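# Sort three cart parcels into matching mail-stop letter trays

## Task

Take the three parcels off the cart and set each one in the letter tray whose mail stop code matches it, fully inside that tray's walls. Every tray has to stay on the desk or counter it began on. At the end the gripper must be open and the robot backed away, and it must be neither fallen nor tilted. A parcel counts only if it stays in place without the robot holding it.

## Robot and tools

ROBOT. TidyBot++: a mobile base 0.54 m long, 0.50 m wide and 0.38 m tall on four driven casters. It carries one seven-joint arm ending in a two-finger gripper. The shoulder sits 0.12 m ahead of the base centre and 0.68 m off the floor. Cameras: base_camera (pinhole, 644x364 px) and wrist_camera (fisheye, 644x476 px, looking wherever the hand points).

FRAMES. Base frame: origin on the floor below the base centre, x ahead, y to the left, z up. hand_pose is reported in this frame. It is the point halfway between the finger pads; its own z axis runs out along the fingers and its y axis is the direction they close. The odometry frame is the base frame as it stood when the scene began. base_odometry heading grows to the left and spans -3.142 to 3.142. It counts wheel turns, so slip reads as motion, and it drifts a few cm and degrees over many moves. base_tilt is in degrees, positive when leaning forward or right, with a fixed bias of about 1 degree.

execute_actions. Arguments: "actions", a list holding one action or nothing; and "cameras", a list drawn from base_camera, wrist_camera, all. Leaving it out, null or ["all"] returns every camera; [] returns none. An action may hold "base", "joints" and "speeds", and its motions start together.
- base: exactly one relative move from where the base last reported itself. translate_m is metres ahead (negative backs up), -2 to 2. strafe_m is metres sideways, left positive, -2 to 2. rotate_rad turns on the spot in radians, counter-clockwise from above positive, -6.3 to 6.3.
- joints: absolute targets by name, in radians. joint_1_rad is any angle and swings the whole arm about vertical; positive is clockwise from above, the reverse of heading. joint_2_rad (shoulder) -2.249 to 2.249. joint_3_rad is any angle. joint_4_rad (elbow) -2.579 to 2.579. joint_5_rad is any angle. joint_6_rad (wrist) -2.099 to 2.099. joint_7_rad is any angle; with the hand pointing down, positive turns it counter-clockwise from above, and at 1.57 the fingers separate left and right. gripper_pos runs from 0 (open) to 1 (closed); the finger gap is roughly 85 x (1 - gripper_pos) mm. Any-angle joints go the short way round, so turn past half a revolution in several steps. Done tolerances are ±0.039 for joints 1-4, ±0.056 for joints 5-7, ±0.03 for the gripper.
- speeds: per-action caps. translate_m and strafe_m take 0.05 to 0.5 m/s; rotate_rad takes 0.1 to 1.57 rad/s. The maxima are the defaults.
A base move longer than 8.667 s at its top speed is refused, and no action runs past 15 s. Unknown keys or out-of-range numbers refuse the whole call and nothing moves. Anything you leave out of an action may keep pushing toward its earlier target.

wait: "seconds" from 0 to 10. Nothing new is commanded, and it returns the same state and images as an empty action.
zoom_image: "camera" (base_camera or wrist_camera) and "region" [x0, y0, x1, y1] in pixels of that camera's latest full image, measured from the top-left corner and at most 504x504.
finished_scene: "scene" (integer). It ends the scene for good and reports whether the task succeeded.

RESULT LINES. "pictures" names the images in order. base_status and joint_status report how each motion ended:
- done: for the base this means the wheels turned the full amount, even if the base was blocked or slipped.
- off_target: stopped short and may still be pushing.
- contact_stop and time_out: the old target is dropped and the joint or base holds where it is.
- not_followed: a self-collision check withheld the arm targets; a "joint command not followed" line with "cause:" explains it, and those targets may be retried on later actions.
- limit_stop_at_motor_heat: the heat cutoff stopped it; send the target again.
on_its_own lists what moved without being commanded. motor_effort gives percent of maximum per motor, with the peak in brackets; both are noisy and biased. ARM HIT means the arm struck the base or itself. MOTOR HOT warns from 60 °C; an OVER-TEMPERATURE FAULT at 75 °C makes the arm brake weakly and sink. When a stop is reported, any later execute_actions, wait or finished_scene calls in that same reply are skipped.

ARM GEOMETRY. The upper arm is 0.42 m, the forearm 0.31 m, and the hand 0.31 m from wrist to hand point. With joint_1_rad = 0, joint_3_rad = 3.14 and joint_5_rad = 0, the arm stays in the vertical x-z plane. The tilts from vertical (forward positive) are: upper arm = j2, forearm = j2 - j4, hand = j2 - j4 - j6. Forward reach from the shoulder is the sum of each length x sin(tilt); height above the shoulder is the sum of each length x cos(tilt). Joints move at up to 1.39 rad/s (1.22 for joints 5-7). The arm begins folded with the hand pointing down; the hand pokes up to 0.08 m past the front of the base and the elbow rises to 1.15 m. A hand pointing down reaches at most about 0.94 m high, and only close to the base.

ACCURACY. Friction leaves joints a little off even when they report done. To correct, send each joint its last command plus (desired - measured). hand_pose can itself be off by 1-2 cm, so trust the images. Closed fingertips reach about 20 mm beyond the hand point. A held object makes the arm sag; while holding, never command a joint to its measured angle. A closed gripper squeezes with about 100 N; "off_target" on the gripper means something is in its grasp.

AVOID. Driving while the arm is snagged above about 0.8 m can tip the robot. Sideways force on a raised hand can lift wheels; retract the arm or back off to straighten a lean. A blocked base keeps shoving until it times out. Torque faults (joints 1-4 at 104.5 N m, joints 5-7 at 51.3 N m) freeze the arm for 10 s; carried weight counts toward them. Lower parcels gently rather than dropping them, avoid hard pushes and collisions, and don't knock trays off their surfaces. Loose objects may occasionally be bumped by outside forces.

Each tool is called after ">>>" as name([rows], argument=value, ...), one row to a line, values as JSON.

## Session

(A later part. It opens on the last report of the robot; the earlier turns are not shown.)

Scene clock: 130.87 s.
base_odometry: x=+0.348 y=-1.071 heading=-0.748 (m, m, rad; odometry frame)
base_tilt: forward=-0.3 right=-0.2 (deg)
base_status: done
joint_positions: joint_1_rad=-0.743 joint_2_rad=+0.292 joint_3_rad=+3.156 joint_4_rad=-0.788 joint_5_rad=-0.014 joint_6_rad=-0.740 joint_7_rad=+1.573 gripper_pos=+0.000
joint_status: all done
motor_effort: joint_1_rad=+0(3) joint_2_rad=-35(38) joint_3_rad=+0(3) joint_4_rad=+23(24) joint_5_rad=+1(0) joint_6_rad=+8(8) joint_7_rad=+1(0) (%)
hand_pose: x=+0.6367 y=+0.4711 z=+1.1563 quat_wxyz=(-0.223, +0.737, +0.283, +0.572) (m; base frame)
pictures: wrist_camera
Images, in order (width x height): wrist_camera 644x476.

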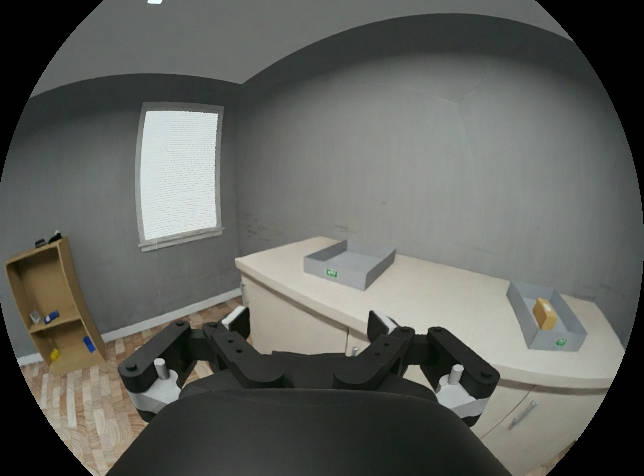

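>>> execute_actions([
  {"joints":{"joint_1_rad":-0.8,"joint_2_rad":0.9,"joint_4_rad":-0.4,"joint_6_rad":-0.3}},
], cameras=["wrist_camera"])

>>> zoom_image(camera="wrist_camera", region=[310, 230, 470, 330])

Scene clock: 137.47 s.
base_odometry: x=+0.348 y=-1.071 heading=-0.748 (m, m, rad; odometry frame)
base_tilt: forward=-0.2 right=-0.2 (deg)
base_status: not commanded
joint_positions: joint_1_rad=-0.776 joint_2_rad=+0.906 joint_3_rad=+3.156 joint_4_rad=-0.411 joint_5_rad=-0.014 joint_6_rad=-0.343 joint_7_rad=+1.573 gripper_pos=+0.000
joint_status: all done
motor_effort: joint_1_rad=+0(1) joint_2_rad=-56(62) joint_3_rad=+0(1) joint_4_rad=+25(27) joint_5_rad=+1(1) joint_6_rad=+8(8) joint_7_rad=+0(1) (%)
hand_pose: x=+0.7952 y=+0.6612 z=+0.9919 quat_wxyz=(-0.254, +0.684, +0.278, +0.625) (m; base frame)
pictures: wrist_camera
Images, in order (width x height): wrist_camera 644x476.

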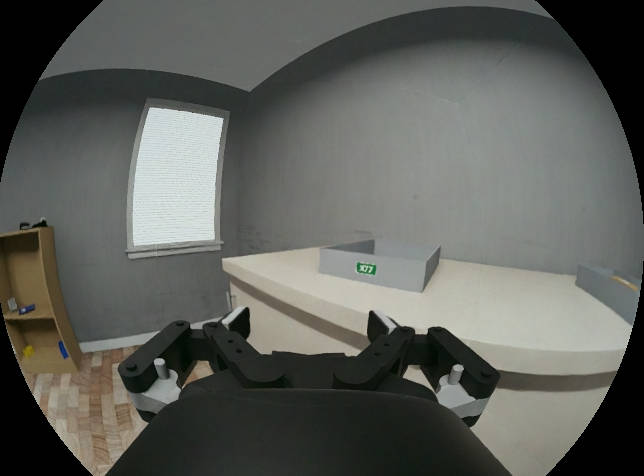

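Region (310, 230, 470, 330) of wrist_camera's 644x476 image, scaled by 3.150; it fills the top 315 rows of this view, and the rest is white.

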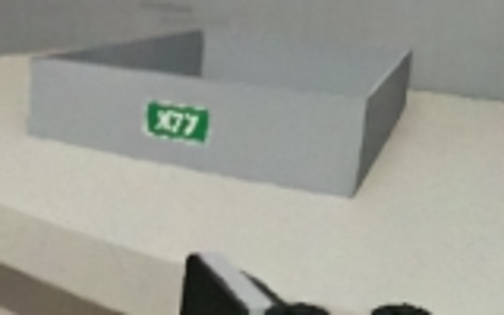

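>>> execute_actions([
  {"base":{"rotate_rad":-1.336},"speeds":{"rotate_rad":1.0},"joints":{"joint_2_rad":-0.3,"joint_4_rad":-1.5,"joint_6_rad":-1.45}},
], cameras=["base_camera"])

Scene clock: 143.73 s.
base_odometry: x=+0.348 y=-1.071 heading=-2.083 (m, m, rad; odometry frame)
base_tilt: forward=-0.2 right=-0.2 (deg)
base_status: done
joint_positions: joint_1_rad=-0.790 joint_2_rad=-0.291 joint_3_rad=+3.156 joint_4_rad=-1.489 joint_5_rad=-0.014 joint_6_rad=-1.410 joint_7_rad=+1.573 gripper_pos=+0.000
joint_status: all done
motor_effort: joint_1_rad=+1(8) joint_2_rad=-10(59) joint_3_rad=+1(4) joint_4_rad=+21(26) joint_5_rad=+1(1) joint_6_rad=+4(8) joint_7_rad=+0(0) (%)
hand_pose: x=+0.3515 y=+0.2348 z=+0.9316 quat_wxyz=(-0.108, +0.892, +0.366, +0.241) (m; base frame)
pictures: base_camera
Images, in order (width x height): base_camera 644x364.

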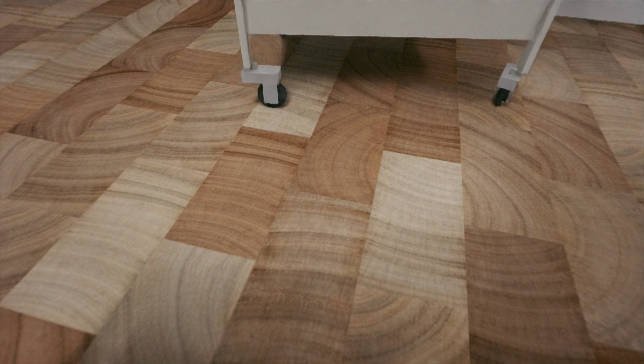

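>>> execute_actions([
  {"base":{"translate_m":0.31},"joints":{"joint_1_rad":0.02}},
], cameras=["wrist_camera"])

>>> execute_actions([
  {"joints":{"joint_2_rad":-0.14,"joint_4_rad":-1.825,"joint_6_rad":-0.89}},
], cameras=["wrist_camera"])

Scene clock: 149.10 s.
base_odometry: x=+0.195 y=-1.341 heading=-2.084 (m, m, rad; odometry frame)
base_tilt: forward=-0.2 right=-0.2 (deg)
base_status: done
joint_positions: joint_1_rad=-0.003 joint_2_rad=-0.291 joint_3_rad=+3.156 joint_4_rad=-1.490 joint_5_rad=-0.014 joint_6_rad=-1.411 joint_7_rad=+1.573 gripper_pos=+0.000
joint_status: all done
motor_effort: joint_1_rad=+0(1) joint_2_rad=-8(15) joint_3_rad=+0(2) joint_4_rad=+21(22) joint_5_rad=+0(0) joint_6_rad=+4(4) joint_7_rad=+1(1) (%)
hand_pose: x=+0.4493 y=+0.0013 z=+0.9310 quat_wxyz=(-0.007, +0.965, -0.003, +0.263) (m; base frame)
pictures: wrist_camera
Images, in order (width x height): wrist_camera 644x476.

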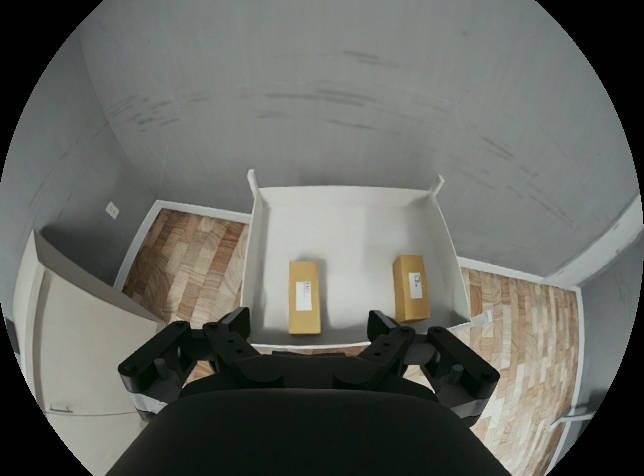

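Scene clock: 150.53 s.
base_odometry: x=+0.195 y=-1.341 heading=-2.084 (m, m, rad; odometry frame)
base_tilt: forward=-0.2 right=-0.2 (deg)
base_status: not commanded
joint_positions: joint_1_rad=-0.003 joint_2_rad=-0.146 joint_3_rad=+3.156 joint_4_rad=-1.819 joint_5_rad=-0.014 joint_6_rad=-0.932 joint_7_rad=+1.573 gripper_pos=+0.000
joint_status: all done
motor_effort: joint_1_rad=+0(0) joint_2_rad=-16(16) joint_3_rad=+0(1) joint_4_rad=+22(23) joint_5_rad=+0(1) joint_6_rad=+4(5) joint_7_rad=+1(0) (%)
hand_pose: x=+0.5301 y=+0.0003 z=+0.7987 quat_wxyz=(-0.006, +0.964, -0.007, +0.265) (m; base frame)
pictures: wrist_camera
Images, in order (width x height): wrist_camera 644x476.

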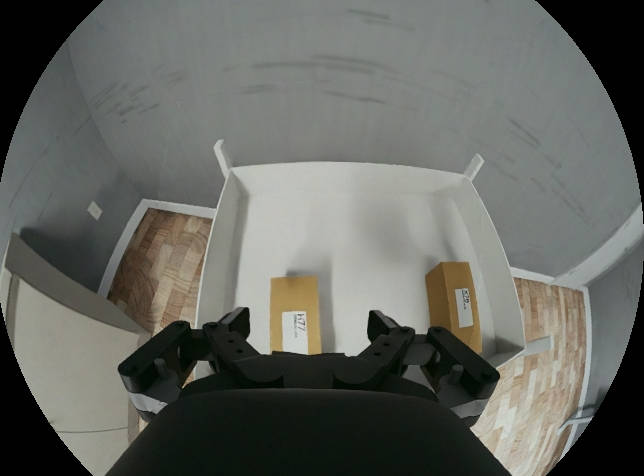

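>>> execute_actions([
  {"base":{"strafe_m":0.018},"joints":{"gripper_pos":0.15,"joint_2_rad":-0.12,"joint_4_rad":-1.96,"joint_6_rad":-0.73}},
], cameras=["wrist_camera"])

Scene clock: 154.57 s.
base_odometry: x=+0.211 y=-1.350 heading=-2.084 (m, m, rad; odometry frame)
base_tilt: forward=-0.2 right=-0.2 (deg)
base_status: done
joint_positions: joint_1_rad=+0.000 joint_2_rad=-0.134 joint_3_rad=+3.155 joint_4_rad=-1.954 joint_5_rad=-0.014 joint_6_rad=-0.774 joint_7_rad=+1.573 gripper_pos=+0.150
joint_status: all done
motor_effort: joint_1_rad=+1(1) joint_2_rad=-15(16) joint_3_rad=+0(2) joint_4_rad=+21(23) joint_5_rad=+1(0) joint_6_rad=+4(4) joint_7_rad=+0(0) (%)
hand_pose: x=+0.5299 y=-0.0014 z=+0.7558 quat_wxyz=(-0.005, +0.963, -0.009, +0.271) (m; base frame)
pictures: wrist_camera
Images, in order (width x height): wrist_camera 644x476.

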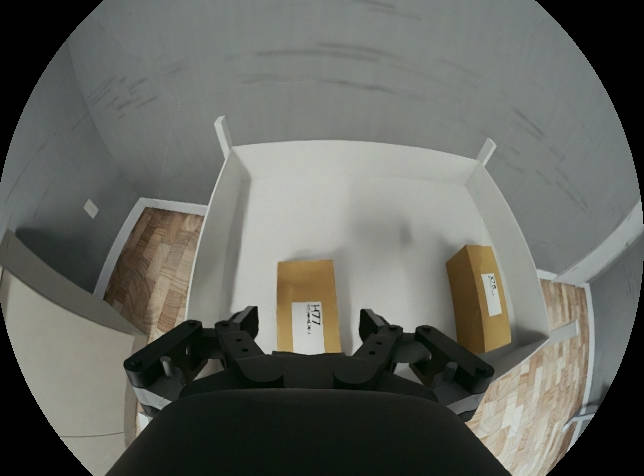

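>>> execute_actions([
  {"base":{"strafe_m":0.004},"joints":{"joint_2_rad":-0.085,"joint_4_rad":-2.065,"joint_6_rad":-0.595}},
], cameras=["wrist_camera"])

Scene clock: 157.77 s.
base_odometry: x=+0.214 y=-1.353 heading=-2.084 (m, m, rad; odometry frame)
base_tilt: forward=-0.3 right=-0.2 (deg)
base_status: done
joint_positions: joint_1_rad=+0.001 joint_2_rad=-0.098 joint_3_rad=+3.155 joint_4_rad=-2.059 joint_5_rad=-0.014 joint_6_rad=-0.639 joint_7_rad=+1.573 gripper_pos=+0.150
joint_status: all done
motor_effort: joint_1_rad=+0(2) joint_2_rad=-16(18) joint_3_rad=+0(2) joint_4_rad=+21(22) joint_5_rad=+1(0) joint_6_rad=+4(5) joint_7_rad=+0(1) (%)
hand_pose: x=+0.5292 y=-0.0019 z=+0.7143 quat_wxyz=(-0.004, +0.963, -0.010, +0.268) (m; base frame)
pictures: wrist_camera
Images, in order (width x height): wrist_camera 644x476.

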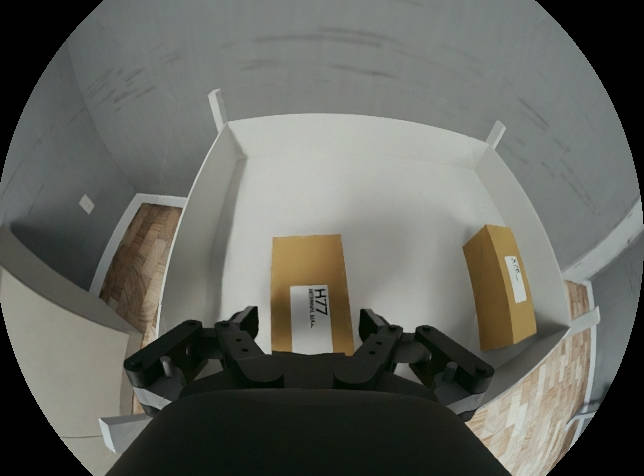

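>>> execute_actions([
  {"joints":{"gripper_pos":1.0}},
], cameras=[])

>>> execute_actions([
  {"joints":{"joint_2_rad":-0.22,"joint_4_rad":-1.5,"joint_6_rad":-1.35}},
], cameras=["wrist_camera"])

Scene clock: 160.33 s.
base_odometry: x=+0.214 y=-1.353 heading=-2.084 (m, m, rad; odometry frame)
base_tilt: forward=-0.2 right=-0.2 (deg)
base_status: not commanded
joint_positions: joint_1_rad=+0.001 joint_2_rad=-0.098 joint_3_rad=+3.155 joint_4_rad=-2.058 joint_5_rad=-0.014 joint_6_rad=-0.637 joint_7_rad=+1.573 gripper_pos=+0.448
joint_status: gripper_pos off_target (ended at +0.448, target +1.000)
motor_effort: joint_1_rad=+1(1) joint_2_rad=-14(17) joint_3_rad=+0(0) joint_4_rad=+19(21) joint_5_rad=+1(2) joint_6_rad=+4(5) joint_7_rad=+0(0) (%)
hand_pose: x=+0.5301 y=-0.0019 z=+0.7151 quat_wxyz=(-0.004, +0.963, -0.010, +0.269) (m; base frame)
pictures: none
No camera images: the call's "cameras" was empty. Leave "cameras" out to get every camera's image.

Scene clock: 162.13 s.
base_odometry: x=+0.214 y=-1.353 heading=-2.084 (m, m, rad; odometry frame)
base_tilt: forward=-0.3 right=-0.2 (deg)
base_status: not commanded
joint_positions: joint_1_rad=+0.001 joint_2_rad=-0.203 joint_3_rad=+3.155 joint_4_rad=-1.515 joint_5_rad=-0.014 joint_6_rad=-1.312 joint_7_rad=+1.573 gripper_pos=+0.448
joint_status: all done
motor_effort: joint_1_rad=+0(1) joint_2_rad=-15(19) joint_3_rad=+0(0) joint_4_rad=+22(24) joint_5_rad=+1(1) joint_6_rad=+4(4) joint_7_rad=+1(1) (%)
hand_pose: x=+0.4924 y=-0.0003 z=+0.9039 quat_wxyz=(-0.006, +0.967, -0.006, +0.256) (m; base frame)
pictures: wrist_camera
Images, in order (width x height): wrist_camera 644x476.

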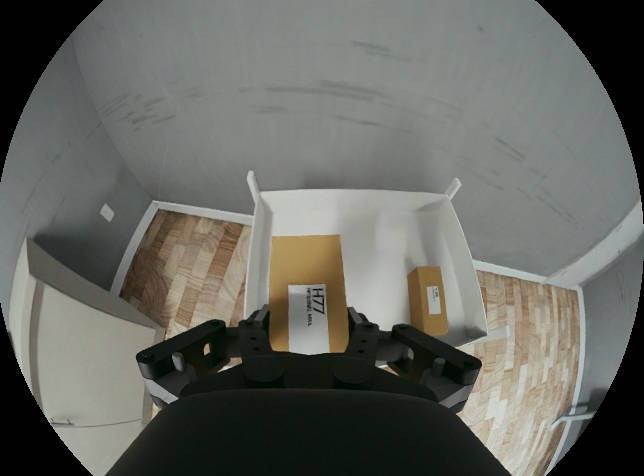

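>>> execute_actions([
  {"base":{"rotate_rad":-2.27}},
], cameras=["wrist_camera"])

>>> execute_actions([
  {"base":{"translate_m":2.0}},
], cameras=[])

>>> execute_actions([
  {"base":{"rotate_rad":0.47}},
])

Scene clock: 170.87 s.
base_odometry: x=+0.214 y=-1.353 heading=+1.930 (m, m, rad; odometry frame)
base_tilt: forward=-0.3 right=-0.2 (deg)
base_status: done
joint_positions: joint_1_rad=+0.003 joint_2_rad=-0.203 joint_3_rad=+3.155 joint_4_rad=-1.515 joint_5_rad=-0.014 joint_6_rad=-1.312 joint_7_rad=+1.573 gripper_pos=+0.448
joint_status: not commanded
motor_effort: joint_1_rad=+1(2) joint_2_rad=-13(17) joint_3_rad=+0(2) joint_4_rad=+23(24) joint_5_rad=+1(0) joint_6_rad=+5(5) joint_7_rad=+1(0) (%)
hand_pose: x=+0.4923 y=-0.0011 z=+0.9040 quat_wxyz=(-0.006, +0.967, -0.007, +0.256) (m; base frame)
pictures: wrist_camera
Images, in order (width x height): wrist_camera 644x476.

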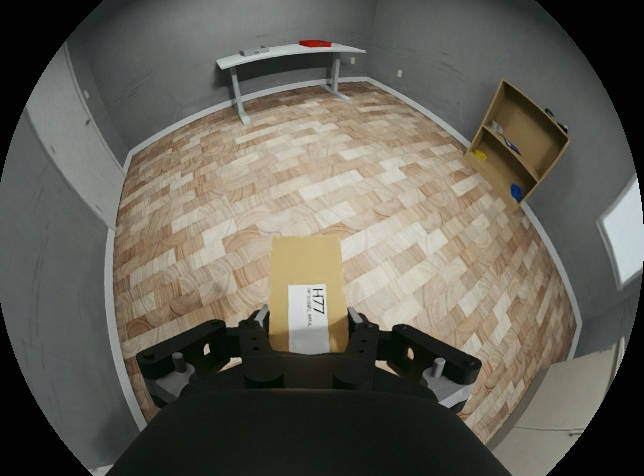

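Scene clock: 176.23 s.
base_odometry: x=-0.486 y=+0.521 heading=+1.929 (m, m, rad; odometry frame)
base_tilt: forward=-0.2 right=-0.2 (deg)
base_status: done
joint_positions: joint_1_rad=+0.003 joint_2_rad=-0.210 joint_3_rad=+3.155 joint_4_rad=-1.514 joint_5_rad=-0.014 joint_6_rad=-1.315 joint_7_rad=+1.573 gripper_pos=+0.448
joint_status: not commanded
motor_effort: joint_1_rad=+0(1) joint_2_rad=-13(17) joint_3_rad=+1(1) joint_4_rad=+23(23) joint_5_rad=+1(0) joint_6_rad=+5(6) joint_7_rad=+1(0) (%)
hand_pose: x=+0.4901 y=-0.0011 z=+0.9065 quat_wxyz=(-0.006, +0.966, -0.007, +0.258) (m; base frame)
pictures: none
No camera images: the call's "cameras" was empty. Leave "cameras" out to get every camera's image.

Scene clock: 177.60 s.
base_odometry: x=-0.486 y=+0.521 heading=+2.398 (m, m, rad; odometry frame)
base_tilt: forward=-0.2 right=-0.2 (deg)
base_status: done
joint_positions: joint_1_rad=+0.004 joint_2_rad=-0.210 joint_3_rad=+3.154 joint_4_rad=-1.514 joint_5_rad=-0.014 joint_6_rad=-1.315 joint_7_rad=+1.573 gripper_pos=+0.448
joint_status: not commanded
motor_effort: joint_1_rad=+0(2) joint_2_rad=-14(15) joint_3_rad=+1(3) joint_4_rad=+22(23) joint_5_rad=+1(1) joint_6_rad=+5(4) joint_7_rad=+0(1) (%)
hand_pose: x=+0.4901 y=-0.0010 z=+0.9066 quat_wxyz=(-0.006, +0.966, -0.007, +0.258) (m; base frame)
pictures: base_camera, wrist_camera
Images, in order (width x height): base_camera 644x364, wrist_camera 644x476.

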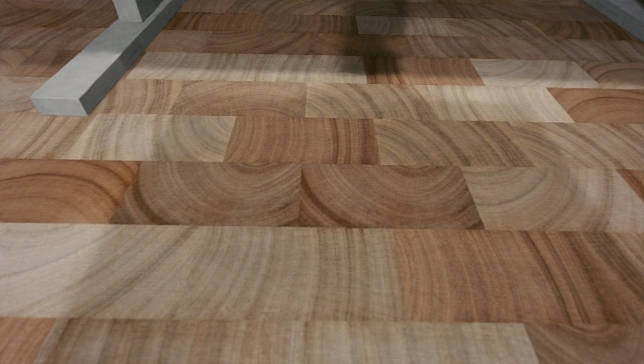

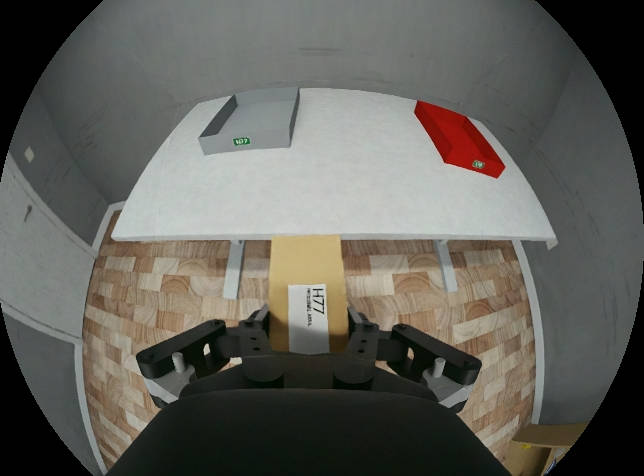

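>>> execute_actions([
  {"base":{"strafe_m":0.2}},
], cameras=["wrist_camera"])

>>> execute_actions([
  {"base":{"translate_m":0.25}},
])

Scene clock: 185.20 s.
base_odometry: x=-0.621 y=+0.373 heading=+2.400 (m, m, rad; odometry frame)
base_tilt: forward=-0.3 right=-0.2 (deg)
base_status: done
joint_positions: joint_1_rad=+0.005 joint_2_rad=-0.210 joint_3_rad=+3.154 joint_4_rad=-1.514 joint_5_rad=-0.014 joint_6_rad=-1.315 joint_7_rad=+1.573 gripper_pos=+0.448
joint_status: not commanded
motor_effort: joint_1_rad=+1(2) joint_2_rad=-13(16) joint_3_rad=+0(3) joint_4_rad=+23(23) joint_5_rad=+1(0) joint_6_rad=+4(5) joint_7_rad=+1(1) (%)
hand_pose: x=+0.4901 y=-0.0010 z=+0.9066 quat_wxyz=(-0.006, +0.966, -0.007, +0.258) (m; base frame)
pictures: wrist_camera
Images, in order (width x height): wrist_camera 644x476.

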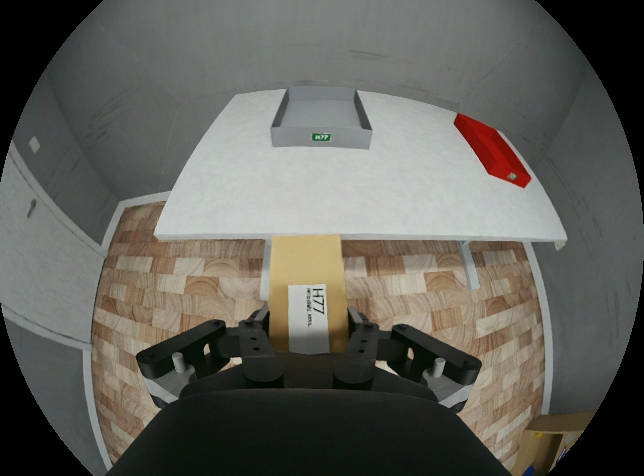

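Scene clock: 186.90 s.
base_odometry: x=-0.806 y=+0.542 heading=+2.400 (m, m, rad; odometry frame)
base_tilt: forward=-0.2 right=-0.2 (deg)
base_status: done
joint_positions: joint_1_rad=+0.005 joint_2_rad=-0.208 joint_3_rad=+3.154 joint_4_rad=-1.513 joint_5_rad=-0.014 joint_6_rad=-1.316 joint_7_rad=+1.573 gripper_pos=+0.448
joint_status: not commanded
motor_effort: joint_1_rad=+0(1) joint_2_rad=-14(16) joint_3_rad=+1(1) joint_4_rad=+23(23) joint_5_rad=+1(0) joint_6_rad=+5(5) joint_7_rad=+0(1) (%)
hand_pose: x=+0.4903 y=-0.0010 z=+0.9058 quat_wxyz=(-0.006, +0.966, -0.007, +0.257) (m; base frame)
pictures: base_camera, wrist_camera
Images, in order (width x height): base_camera 644x364, wrist_camera 644x476.

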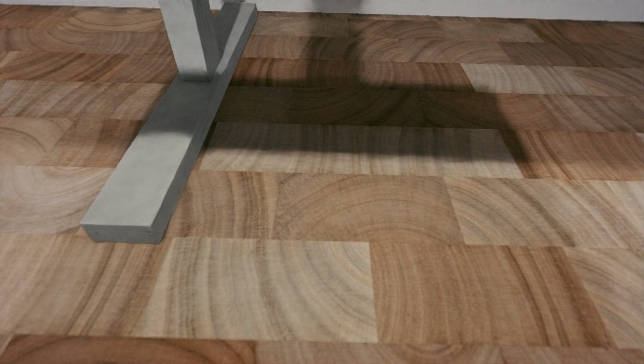

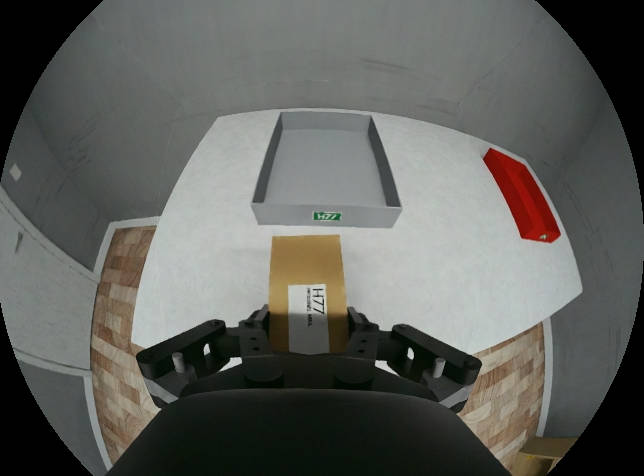

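>>> execute_actions([
  {"base":{"translate_m":0.13},"joints":{"joint_2_rad":0.235,"joint_4_rad":-1.17,"joint_6_rad":-1.14}},
], cameras=["wrist_camera"])

Scene clock: 191.87 s.
base_odometry: x=-0.902 y=+0.630 heading=+2.401 (m, m, rad; odometry frame)
base_tilt: forward=-0.2 right=-0.3 (deg)
base_status: done
joint_positions: joint_1_rad=+0.005 joint_2_rad=+0.243 joint_3_rad=+3.154 joint_4_rad=-1.190 joint_5_rad=-0.014 joint_6_rad=-1.186 joint_7_rad=+1.573 gripper_pos=+0.448
joint_status: all done
motor_effort: joint_1_rad=+0(0) joint_2_rad=-33(36) joint_3_rad=+0(1) joint_4_rad=+23(23) joint_5_rad=+1(0) joint_6_rad=+4(6) joint_7_rad=+0(0) (%)
hand_pose: x=+0.6871 y=-0.0032 z=+0.8641 quat_wxyz=(-0.003, +0.966, -0.007, +0.259) (m; base frame)
pictures: wrist_camera
Images, in order (width x height): wrist_camera 644x476.

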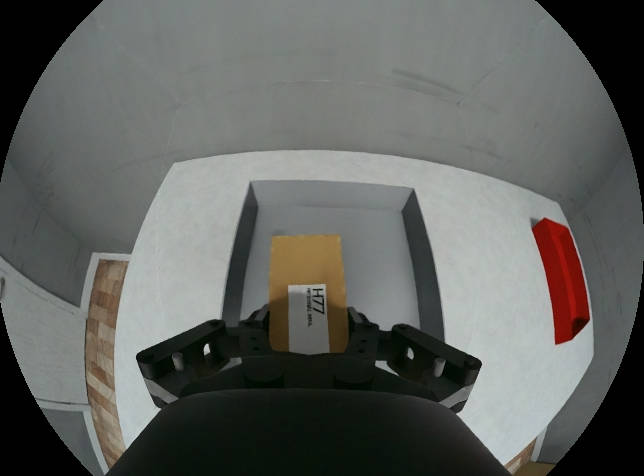

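>>> execute_actions([
  {"joints":{"joint_2_rad":0.26,"joint_4_rad":-1.43,"joint_6_rad":-0.87}},
], cameras=["wrist_camera"])

Scene clock: 195.23 s.
base_odometry: x=-0.902 y=+0.630 heading=+2.401 (m, m, rad; odometry frame)
base_tilt: forward=-0.2 right=-0.2 (deg)
base_status: not commanded
joint_positions: joint_1_rad=+0.005 joint_2_rad=+0.257 joint_3_rad=+3.154 joint_4_rad=-1.429 joint_5_rad=-0.014 joint_6_rad=-0.917 joint_7_rad=+1.573 gripper_pos=+0.448
joint_status: all done
motor_effort: joint_1_rad=+0(1) joint_2_rad=-33(35) joint_3_rad=-1(0) joint_4_rad=+23(24) joint_5_rad=+1(1) joint_6_rad=+4(5) joint_7_rad=+1(1) (%)
hand_pose: x=+0.6979 y=-0.0042 z=+0.7851 quat_wxyz=(-0.003, +0.964, -0.009, +0.266) (m; base frame)
pictures: wrist_camera
Images, in order (width x height): wrist_camera 644x476.

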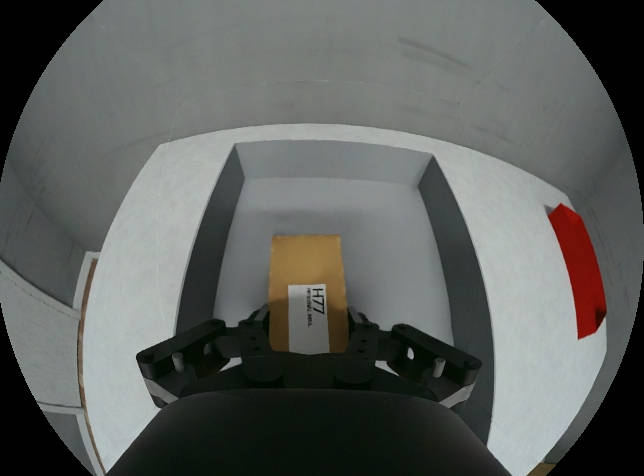

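>>> execute_actions([
  {"joints":{"joint_4_rad":-1.47,"joint_6_rad":-0.835}},
], cameras=[])

Scene clock: 197.37 s.
base_odometry: x=-0.902 y=+0.630 heading=+2.401 (m, m, rad; odometry frame)
base_tilt: forward=-0.2 right=-0.2 (deg)
base_status: not commanded
joint_positions: joint_1_rad=+0.005 joint_2_rad=+0.256 joint_3_rad=+3.154 joint_4_rad=-1.458 joint_5_rad=-0.014 joint_6_rad=-0.877 joint_7_rad=+1.573 gripper_pos=+0.448
joint_status: all done
motor_effort: joint_1_rad=+0(1) joint_2_rad=-31(33) joint_3_rad=-1(1) joint_4_rad=+21(22) joint_5_rad=+1(1) joint_6_rad=+4(5) joint_7_rad=+1(1) (%)
hand_pose: x=+0.6997 y=-0.0044 z=+0.7787 quat_wxyz=(-0.003, +0.962, -0.009, +0.272) (m; base frame)
pictures: none
No camera images: the call's "cameras" was empty. Leave "cameras" out to get every camera's image.

Contact at about 0.779. Release.

>>> execute_actions([
  {"joints":{"gripper_pos":0.15}},
], cameras=[])

>>> execute_actions([
  {"joints":{"joint_2_rad":-0.1,"joint_4_rad":-1.4,"joint_6_rad":-1.3}},
], cameras=["wrist_camera"])

Scene clock: 200.53 s.
base_odometry: x=-0.902 y=+0.630 heading=+2.401 (m, m, rad; odometry frame)
base_tilt: forward=-0.2 right=-0.1 (deg)
base_status: not commanded
joint_positions: joint_1_rad=+0.005 joint_2_rad=+0.256 joint_3_rad=+3.154 joint_4_rad=-1.459 joint_5_rad=-0.014 joint_6_rad=-0.877 joint_7_rad=+1.573 gripper_pos=+0.150
joint_status: all done
motor_effort: joint_1_rad=+1(1) joint_2_rad=-31(33) joint_3_rad=+0(0) joint_4_rad=+22(23) joint_5_rad=+1(1) joint_6_rad=+5(5) joint_7_rad=+1(1) (%)
hand_pose: x=+0.6993 y=-0.0044 z=+0.7782 quat_wxyz=(-0.003, +0.962, -0.009, +0.271) (m; base frame)
pictures: none
No camera images: the call's "cameras" was empty. Leave "cameras" out to get every camera's image.

Scene clock: 202.03 s.
base_odometry: x=-0.902 y=+0.630 heading=+2.401 (m, m, rad; odometry frame)
base_tilt: forward=-0.2 right=-0.2 (deg)
base_status: not commanded
joint_positions: joint_1_rad=+0.005 joint_2_rad=-0.104 joint_3_rad=+3.154 joint_4_rad=-1.407 joint_5_rad=-0.014 joint_6_rad=-1.260 joint_7_rad=+1.573 gripper_pos=+0.150
joint_status: all done
motor_effort: joint_1_rad=+1(0) joint_2_rad=-17(35) joint_3_rad=+0(1) joint_4_rad=+22(23) joint_5_rad=+0(1) joint_6_rad=+4(5) joint_7_rad=+0(1) (%)
hand_pose: x=+0.5489 y=-0.0018 z=+0.9228 quat_wxyz=(-0.005, +0.958, -0.007, +0.285) (m; base frame)
pictures: wrist_camera
Images, in order (width x height): wrist_camera 644x476.

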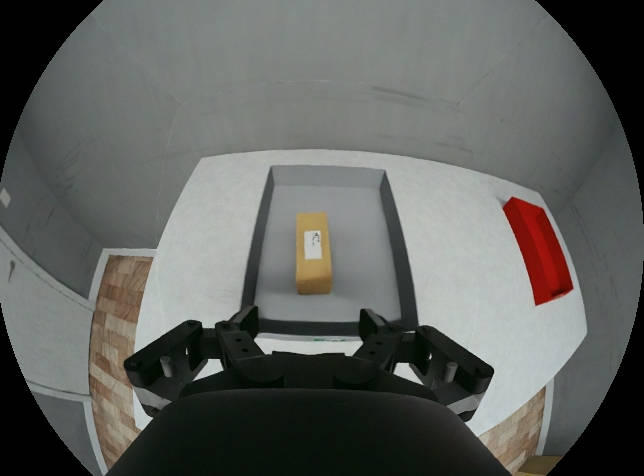

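>>> execute_actions([
  {"base":{"translate_m":-1.8},"joints":{"joint_2_rad":-0.3,"joint_4_rad":-1.5,"joint_6_rad":-1.45}},
], cameras=[])

>>> execute_actions([
  {"base":{"rotate_rad":1.798}},
], cameras=[])

>>> execute_actions([
  {"base":{"translate_m":0.72}},
])

Scene clock: 211.23 s.
base_odometry: x=+0.429 y=-0.582 heading=+2.403 (m, m, rad; odometry frame)
base_tilt: forward=-0.2 right=-0.2 (deg)
base_status: done
joint_positions: joint_1_rad=+0.005 joint_2_rad=-0.299 joint_3_rad=+3.153 joint_4_rad=-1.490 joint_5_rad=-0.015 joint_6_rad=-1.412 joint_7_rad=+1.573 gripper_pos=+0.150
joint_status: all done
motor_effort: joint_1_rad=+0(3) joint_2_rad=-7(21) joint_3_rad=+0(4) joint_4_rad=+21(22) joint_5_rad=+0(2) joint_6_rad=+4(5) joint_7_rad=+0(1) (%)
hand_pose: x=+0.4470 y=-0.0001 z=+0.9335 quat_wxyz=(-0.007, +0.964, -0.006, +0.266) (m; base frame)
pictures: none
No camera images: the call's "cameras" was empty. Leave "cameras" out to get every camera's image.

Scene clock: 213.67 s.
base_odometry: x=+0.429 y=-0.582 heading=-2.084 (m, m, rad; odometry frame)
base_tilt: forward=-0.3 right=-0.1 (deg)
base_status: done
joint_positions: joint_1_rad=+0.005 joint_2_rad=-0.299 joint_3_rad=+3.153 joint_4_rad=-1.490 joint_5_rad=-0.015 joint_6_rad=-1.412 joint_7_rad=+1.573 gripper_pos=+0.150
joint_status: not commanded
motor_effort: joint_1_rad=-1(0) joint_2_rad=-8(11) joint_3_rad=+0(1) joint_4_rad=+21(21) joint_5_rad=+1(0) joint_6_rad=+4(5) joint_7_rad=+0(0) (%)
hand_pose: x=+0.4470 y=-0.0002 z=+0.9334 quat_wxyz=(-0.007, +0.964, -0.006, +0.266) (m; base frame)
pictures: none
No camera images: the call's "cameras" was empty. Leave "cameras" out to get every camera's image.

Scene clock: 216.47 s.
base_odometry: x=+0.077 y=-1.210 heading=-2.083 (m, m, rad; odometry frame)
base_tilt: forward=-0.2 right=-0.2 (deg)
base_status: done
joint_positions: joint_1_rad=+0.005 joint_2_rad=-0.299 joint_3_rad=+3.153 joint_4_rad=-1.492 joint_5_rad=-0.015 joint_6_rad=-1.412 joint_7_rad=+1.573 gripper_pos=+0.150
joint_status: not commanded
motor_effort: joint_1_rad=+0(0) joint_2_rad=-9(11) joint_3_rad=+0(1) joint_4_rad=+21(22) joint_5_rad=+1(0) joint_6_rad=+5(5) joint_7_rad=+0(0) (%)
hand_pose: x=+0.4466 y=-0.0001 z=+0.9325 quat_wxyz=(-0.007, +0.964, -0.006, +0.265) (m; base frame)
pictures: base_camera, wrist_camera
Images, in order (width x height): base_camera 644x364, wrist_camera 644x476.

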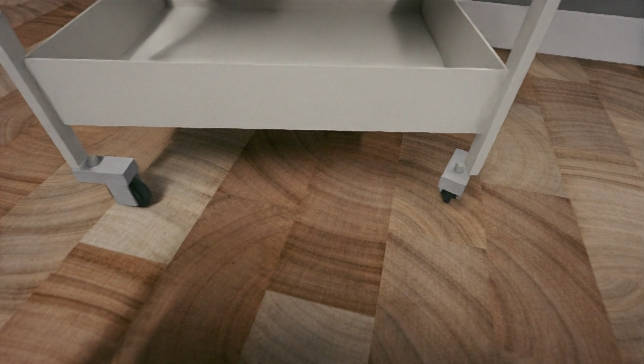

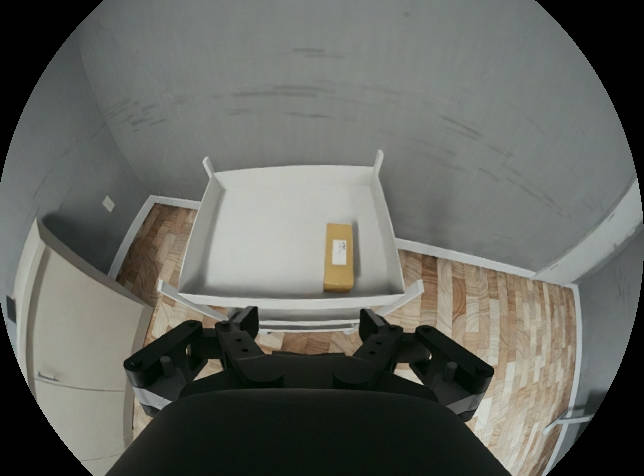

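>>> execute_actions([
  {"base":{"translate_m":0.078}},
], cameras=[])

>>> execute_actions([
  {"base":{"strafe_m":-0.042},"joints":{"joint_2_rad":-0.13,"joint_4_rad":-1.9,"joint_6_rad":-0.80,"joint_7_rad":1.5}},
], cameras=["wrist_camera"])

Scene clock: 223.17 s.
base_odometry: x=+0.039 y=-1.278 heading=-2.082 (m, m, rad; odometry frame)
base_tilt: forward=-0.2 right=-0.1 (deg)
base_status: done
joint_positions: joint_1_rad=+0.005 joint_2_rad=-0.295 joint_3_rad=+3.153 joint_4_rad=-1.492 joint_5_rad=-0.015 joint_6_rad=-1.412 joint_7_rad=+1.573 gripper_pos=+0.150
joint_status: not commanded
motor_effort: joint_1_rad=+1(0) joint_2_rad=-7(13) joint_3_rad=+0(1) joint_4_rad=+21(21) joint_5_rad=+1(0) joint_6_rad=+5(4) joint_7_rad=+0(0) (%)
hand_pose: x=+0.4476 y=-0.0001 z=+0.9310 quat_wxyz=(-0.007, +0.965, -0.006, +0.263) (m; base frame)
pictures: none
No camera images: the call's "cameras" was empty. Leave "cameras" out to get every camera's image.

Scene clock: 224.73 s.
base_odometry: x=+0.002 y=-1.258 heading=-2.082 (m, m, rad; odometry frame)
base_tilt: forward=-0.3 right=-0.2 (deg)
base_status: done
joint_positions: joint_1_rad=+0.005 joint_2_rad=-0.139 joint_3_rad=+3.153 joint_4_rad=-1.892 joint_5_rad=-0.016 joint_6_rad=-0.842 joint_7_rad=+1.527 gripper_pos=+0.150
joint_status: all done
motor_effort: joint_1_rad=+0(2) joint_2_rad=-15(19) joint_3_rad=+0(2) joint_4_rad=+22(24) joint_5_rad=+1(0) joint_6_rad=+4(4) joint_7_rad=+0(0) (%)
hand_pose: x=+0.5318 y=-0.0022 z=+0.7758 quat_wxyz=(-0.011, +0.962, -0.033, +0.270) (m; base frame)
pictures: wrist_camera
Images, in order (width x height): wrist_camera 644x476.

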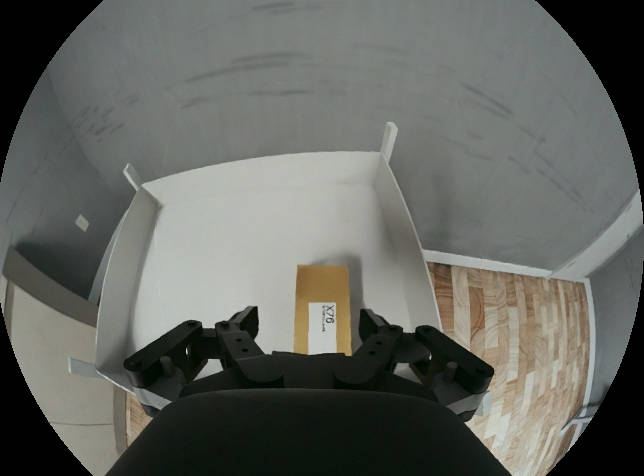

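>>> execute_actions([
  {"base":{"strafe_m":-0.008},"joints":{"joint_2_rad":-0.085,"joint_4_rad":-2.065,"joint_6_rad":-0.595}},
], cameras=["wrist_camera"])

Scene clock: 227.47 s.
base_odometry: x=-0.005 y=-1.254 heading=-2.081 (m, m, rad; odometry frame)
base_tilt: forward=-0.3 right=-0.2 (deg)
base_status: done
joint_positions: joint_1_rad=+0.006 joint_2_rad=-0.098 joint_3_rad=+3.153 joint_4_rad=-2.059 joint_5_rad=-0.016 joint_6_rad=-0.639 joint_7_rad=+1.527 gripper_pos=+0.150
joint_status: all done
motor_effort: joint_1_rad=+0(1) joint_2_rad=-16(17) joint_3_rad=+0(2) joint_4_rad=+21(22) joint_5_rad=+1(0) joint_6_rad=+4(4) joint_7_rad=+0(0) (%)
hand_pose: x=+0.5293 y=-0.0030 z=+0.7142 quat_wxyz=(-0.010, +0.963, -0.035, +0.267) (m; base frame)
pictures: wrist_camera
Images, in order (width x height): wrist_camera 644x476.

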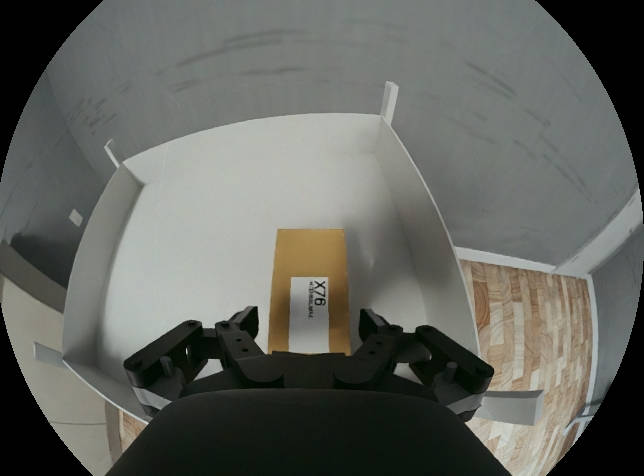

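>>> execute_actions([
  {"joints":{"gripper_pos":1.0}},
], cameras=[])

>>> execute_actions([
  {"joints":{"joint_2_rad":-0.22,"joint_4_rad":-1.5,"joint_6_rad":-1.35,"joint_7_rad":1.6}},
], cameras=["wrist_camera"])

>>> execute_actions([
  {"base":{"rotate_rad":0.508}},
], cameras=[])

>>> execute_actions([
  {"base":{"translate_m":-2.0}},
], cameras=[])

>>> execute_actions([
  {"base":{"rotate_rad":-2.31}},
])

Scene clock: 235.80 s.
base_odometry: x=-0.005 y=-1.254 heading=-2.081 (m, m, rad; odometry frame)
base_tilt: forward=-0.2 right=-0.2 (deg)
base_status: not commanded
joint_positions: joint_1_rad=+0.006 joint_2_rad=-0.098 joint_3_rad=+3.153 joint_4_rad=-2.058 joint_5_rad=-0.016 joint_6_rad=-0.637 joint_7_rad=+1.527 gripper_pos=+0.450
joint_status: gripper_pos off_target (ended at +0.450, target +1.000)
motor_effort: joint_1_rad=+0(1) joint_2_rad=-13(18) joint_3_rad=+0(1) joint_4_rad=+19(21) joint_5_rad=+0(0) joint_6_rad=+4(5) joint_7_rad=+0(0) (%)
hand_pose: x=+0.5301 y=-0.0030 z=+0.7151 quat_wxyz=(-0.010, +0.962, -0.035, +0.269) (m; base frame)
pictures: none
No camera images: the call's "cameras" was empty. Leave "cameras" out to get every camera's image.

Scene clock: 237.60 s.
base_odometry: x=-0.005 y=-1.254 heading=-2.081 (m, m, rad; odometry frame)
base_tilt: forward=-0.2 right=-0.2 (deg)
base_status: not commanded
joint_positions: joint_1_rad=+0.006 joint_2_rad=-0.203 joint_3_rad=+3.153 joint_4_rad=-1.514 joint_5_rad=-0.016 joint_6_rad=-1.311 joint_7_rad=+1.573 gripper_pos=+0.450
joint_status: all done
motor_effort: joint_1_rad=+0(0) joint_2_rad=-14(20) joint_3_rad=+1(1) joint_4_rad=+22(24) joint_5_rad=+0(1) joint_6_rad=+5(4) joint_7_rad=+0(0) (%)
hand_pose: x=+0.4925 y=-0.0010 z=+0.9044 quat_wxyz=(-0.006, +0.966, -0.008, +0.257) (m; base frame)
pictures: wrist_camera
Images, in order (width x height): wrist_camera 644x476.

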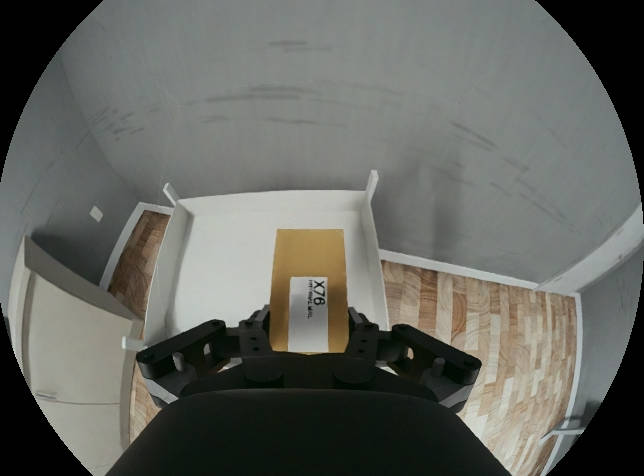

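Scene clock: 239.03 s.
base_odometry: x=-0.005 y=-1.254 heading=-1.575 (m, m, rad; odometry frame)
base_tilt: forward=-0.3 right=-0.2 (deg)
base_status: done
joint_positions: joint_1_rad=+0.006 joint_2_rad=-0.204 joint_3_rad=+3.152 joint_4_rad=-1.514 joint_5_rad=-0.016 joint_6_rad=-1.311 joint_7_rad=+1.573 gripper_pos=+0.450
joint_status: not commanded
motor_effort: joint_1_rad=+1(2) joint_2_rad=-14(17) joint_3_rad=+0(2) joint_4_rad=+23(23) joint_5_rad=+1(0) joint_6_rad=+4(5) joint_7_rad=+1(1) (%)
hand_pose: x=+0.4923 y=-0.0007 z=+0.9046 quat_wxyz=(-0.006, +0.966, -0.007, +0.257) (m; base frame)
pictures: none
No camera images: the call's "cameras" was empty. Leave "cameras" out to get every camera's image.

Scene clock: 244.37 s.
base_odometry: x=-0.001 y=+0.746 heading=-1.574 (m, m, rad; odometry frame)
base_tilt: forward=-0.3 right=-0.2 (deg)
base_status: done
joint_positions: joint_1_rad=+0.006 joint_2_rad=-0.212 joint_3_rad=+3.152 joint_4_rad=-1.513 joint_5_rad=-0.016 joint_6_rad=-1.315 joint_7_rad=+1.573 gripper_pos=+0.450
joint_status: not commanded
motor_effort: joint_1_rad=+0(1) joint_2_rad=-11(18) joint_3_rad=+1(1) joint_4_rad=+22(24) joint_5_rad=+0(0) joint_6_rad=+5(5) joint_7_rad=+0(1) (%)
hand_pose: x=+0.4898 y=-0.0007 z=+0.9075 quat_wxyz=(-0.006, +0.966, -0.007, +0.259) (m; base frame)
pictures: none
No camera images: the call's "cameras" was empty. Leave "cameras" out to get every camera's image.

Scene clock: 247.13 s.
base_odometry: x=-0.001 y=+0.746 heading=+2.401 (m, m, rad; odometry frame)
base_tilt: forward=-0.2 right=-0.2 (deg)
base_status: done
joint_positions: joint_1_rad=+0.006 joint_2_rad=-0.212 joint_3_rad=+3.152 joint_4_rad=-1.513 joint_5_rad=-0.016 joint_6_rad=-1.315 joint_7_rad=+1.573 gripper_pos=+0.450
joint_status: not commanded
motor_effort: joint_1_rad=+0(3) joint_2_rad=-14(16) joint_3_rad=+0(4) joint_4_rad=+23(23) joint_5_rad=+1(1) joint_6_rad=+5(5) joint_7_rad=+1(0) (%)
hand_pose: x=+0.4899 y=-0.0006 z=+0.9075 quat_wxyz=(-0.006, +0.966, -0.007, +0.260) (m; base frame)
pictures: base_camera, wrist_camera
Images, in order (width x height): base_camera 644x364, wrist_camera 644x476.

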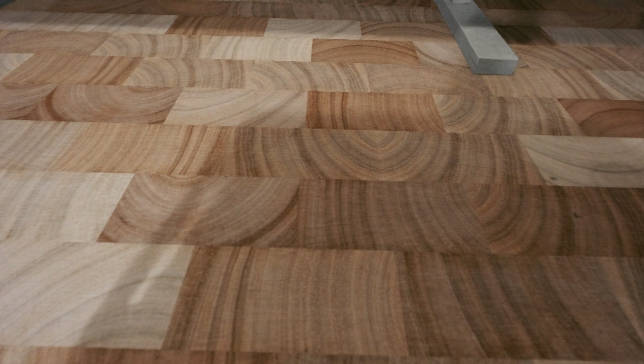

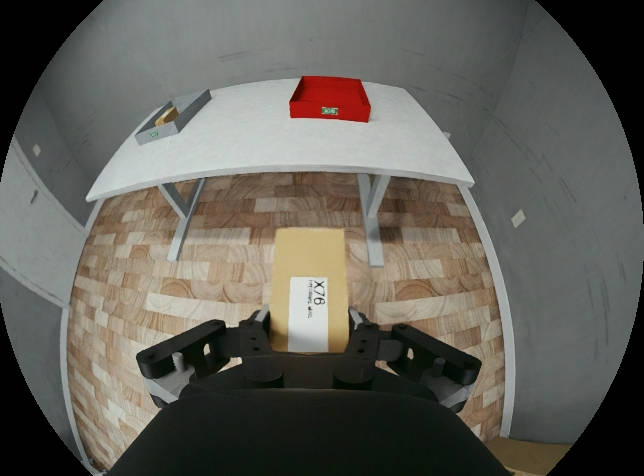

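>>> execute_actions([
  {"base":{"translate_m":0.42},"joints":{"joint_1_rad":0.11}},
], cameras=["wrist_camera"])

Scene clock: 251.33 s.
base_odometry: x=-0.311 y=+1.030 heading=+2.400 (m, m, rad; odometry frame)
base_tilt: forward=-0.2 right=-0.2 (deg)
base_status: done
joint_positions: joint_1_rad=+0.092 joint_2_rad=-0.209 joint_3_rad=+3.152 joint_4_rad=-1.512 joint_5_rad=-0.016 joint_6_rad=-1.316 joint_7_rad=+1.573 gripper_pos=+0.450
joint_status: all done
motor_effort: joint_1_rad=+0(2) joint_2_rad=-12(17) joint_3_rad=+0(1) joint_4_rad=+23(23) joint_5_rad=+1(0) joint_6_rad=+5(5) joint_7_rad=+1(0) (%)
hand_pose: x=+0.4887 y=-0.0322 z=+0.9067 quat_wxyz=(+0.005, +0.965, -0.048, +0.258) (m; base frame)
pictures: wrist_camera
Images, in order (width x height): wrist_camera 644x476.

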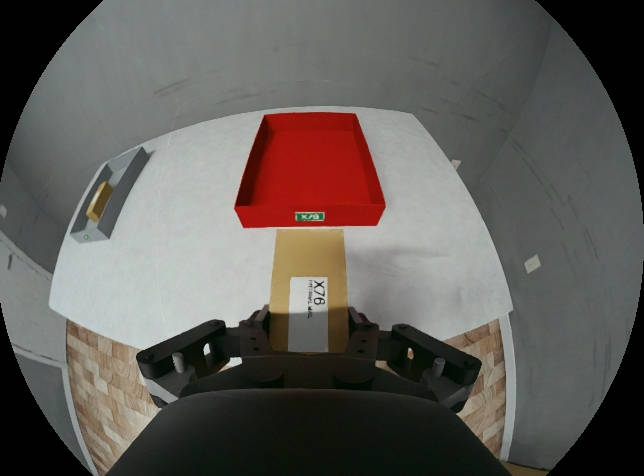

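Reads X76; same geometry as before.

>>> execute_actions([
  {"base":{"translate_m":0.13},"joints":{"joint_2_rad":0.235,"joint_4_rad":-1.17,"joint_6_rad":-1.14}},
], cameras=[])

>>> execute_actions([
  {"joints":{"joint_2_rad":0.26,"joint_4_rad":-1.455,"joint_6_rad":-0.845}},
], cameras=["wrist_camera"])

Scene clock: 257.97 s.
base_odometry: x=-0.407 y=+1.118 heading=+2.399 (m, m, rad; odometry frame)
base_tilt: forward=-0.2 right=-0.2 (deg)
base_status: done
joint_positions: joint_1_rad=+0.092 joint_2_rad=+0.242 joint_3_rad=+3.152 joint_4_rad=-1.189 joint_5_rad=-0.016 joint_6_rad=-1.186 joint_7_rad=+1.573 gripper_pos=+0.450
joint_status: all done
motor_effort: joint_1_rad=+0(0) joint_2_rad=-33(37) joint_3_rad=+0(2) joint_4_rad=+23(24) joint_5_rad=+1(0) joint_6_rad=+4(5) joint_7_rad=+1(1) (%)
hand_pose: x=+0.6848 y=-0.0515 z=+0.8649 quat_wxyz=(+0.007, +0.964, -0.049, +0.260) (m; base frame)
pictures: none
No camera images: the call's "cameras" was empty. Leave "cameras" out to get every camera's image.

Scene clock: 259.33 s.
base_odometry: x=-0.407 y=+1.118 heading=+2.399 (m, m, rad; odometry frame)
base_tilt: forward=-0.2 right=-0.3 (deg)
base_status: not commanded
joint_positions: joint_1_rad=+0.092 joint_2_rad=+0.256 joint_3_rad=+3.152 joint_4_rad=-1.453 joint_5_rad=-0.016 joint_6_rad=-0.890 joint_7_rad=+1.573 gripper_pos=+0.450
joint_status: all done
motor_effort: joint_1_rad=+0(1) joint_2_rad=-33(35) joint_3_rad=+0(0) joint_4_rad=+23(24) joint_5_rad=+0(1) joint_6_rad=+4(5) joint_7_rad=+1(1) (%)
hand_pose: x=+0.6953 y=-0.0535 z=+0.7791 quat_wxyz=(+0.008, +0.962, -0.051, +0.268) (m; base frame)
pictures: wrist_camera
Images, in order (width x height): wrist_camera 644x476.

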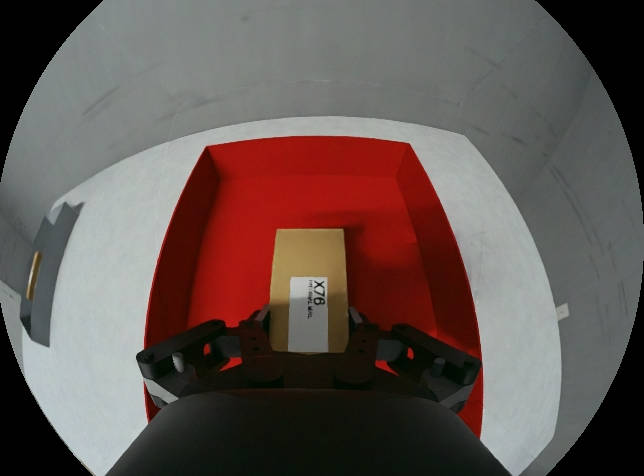

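>>> execute_actions([
  {"joints":{"gripper_pos":0.1}},
], cameras=[])

>>> execute_actions([
  {"joints":{"joint_2_rad":-0.1,"joint_4_rad":-1.4,"joint_6_rad":-1.3}},
], cameras=[])

>>> execute_actions([
  {"base":{"translate_m":-0.5},"joints":{"joint_2_rad":-0.3,"joint_4_rad":-1.5,"joint_6_rad":-1.2}},
], cameras=["wrist_camera"])

Scene clock: 262.63 s.
base_odometry: x=-0.407 y=+1.118 heading=+2.399 (m, m, rad; odometry frame)
base_tilt: forward=-0.2 right=-0.2 (deg)
base_status: not commanded
joint_positions: joint_1_rad=+0.092 joint_2_rad=+0.256 joint_3_rad=+3.152 joint_4_rad=-1.453 joint_5_rad=-0.016 joint_6_rad=-0.889 joint_7_rad=+1.573 gripper_pos=+0.100
joint_status: all done
motor_effort: joint_1_rad=+0(0) joint_2_rad=-32(33) joint_3_rad=+1(0) joint_4_rad=+22(23) joint_5_rad=+1(1) joint_6_rad=+4(5) joint_7_rad=+0(0) (%)
hand_pose: x=+0.6955 y=-0.0535 z=+0.7792 quat_wxyz=(+0.008, +0.962, -0.051, +0.268) (m; base frame)
pictures: none
No camera images: the call's "cameras" was empty. Leave "cameras" out to get every camera's image.

Scene clock: 264.13 s.
base_odometry: x=-0.407 y=+1.118 heading=+2.399 (m, m, rad; odometry frame)
base_tilt: forward=-0.2 right=-0.2 (deg)
base_status: not commanded
joint_positions: joint_1_rad=+0.092 joint_2_rad=-0.104 joint_3_rad=+3.152 joint_4_rad=-1.408 joint_5_rad=-0.016 joint_6_rad=-1.260 joint_7_rad=+1.573 gripper_pos=+0.100
joint_status: all done
motor_effort: joint_1_rad=+0(0) joint_2_rad=-18(35) joint_3_rad=+0(0) joint_4_rad=+22(24) joint_5_rad=+1(1) joint_6_rad=+4(6) joint_7_rad=+1(1) (%)
hand_pose: x=+0.5472 y=-0.0381 z=+0.9226 quat_wxyz=(+0.006, +0.957, -0.048, +0.285) (m; base frame)
pictures: none
No camera images: the call's "cameras" was empty. Leave "cameras" out to get every camera's image.

Scene clock: 266.57 s.
base_odometry: x=-0.039 y=+0.780 heading=+2.399 (m, m, rad; odometry frame)
base_tilt: forward=-0.2 right=-0.2 (deg)
base_status: done
joint_positions: joint_1_rad=+0.092 joint_2_rad=-0.304 joint_3_rad=+3.152 joint_4_rad=-1.489 joint_5_rad=-0.016 joint_6_rad=-1.241 joint_7_rad=+1.573 gripper_pos=+0.100
joint_status: all done
motor_effort: joint_1_rad=+0(3) joint_2_rad=-8(24) joint_3_rad=+0(2) joint_4_rad=+22(23) joint_5_rad=+0(0) joint_6_rad=+5(7) joint_7_rad=+0(1) (%)
hand_pose: x=+0.4871 y=-0.0325 z=+0.9665 quat_wxyz=(+0.009, +0.936, -0.047, +0.350) (m; base frame)
pictures: wrist_camera
Images, in order (width x height): wrist_camera 644x476.

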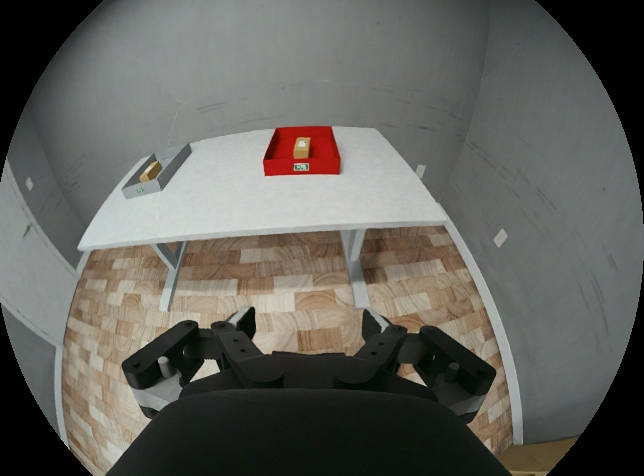

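>>> finished_scene(scene=1)

The scene is finished: the task was done.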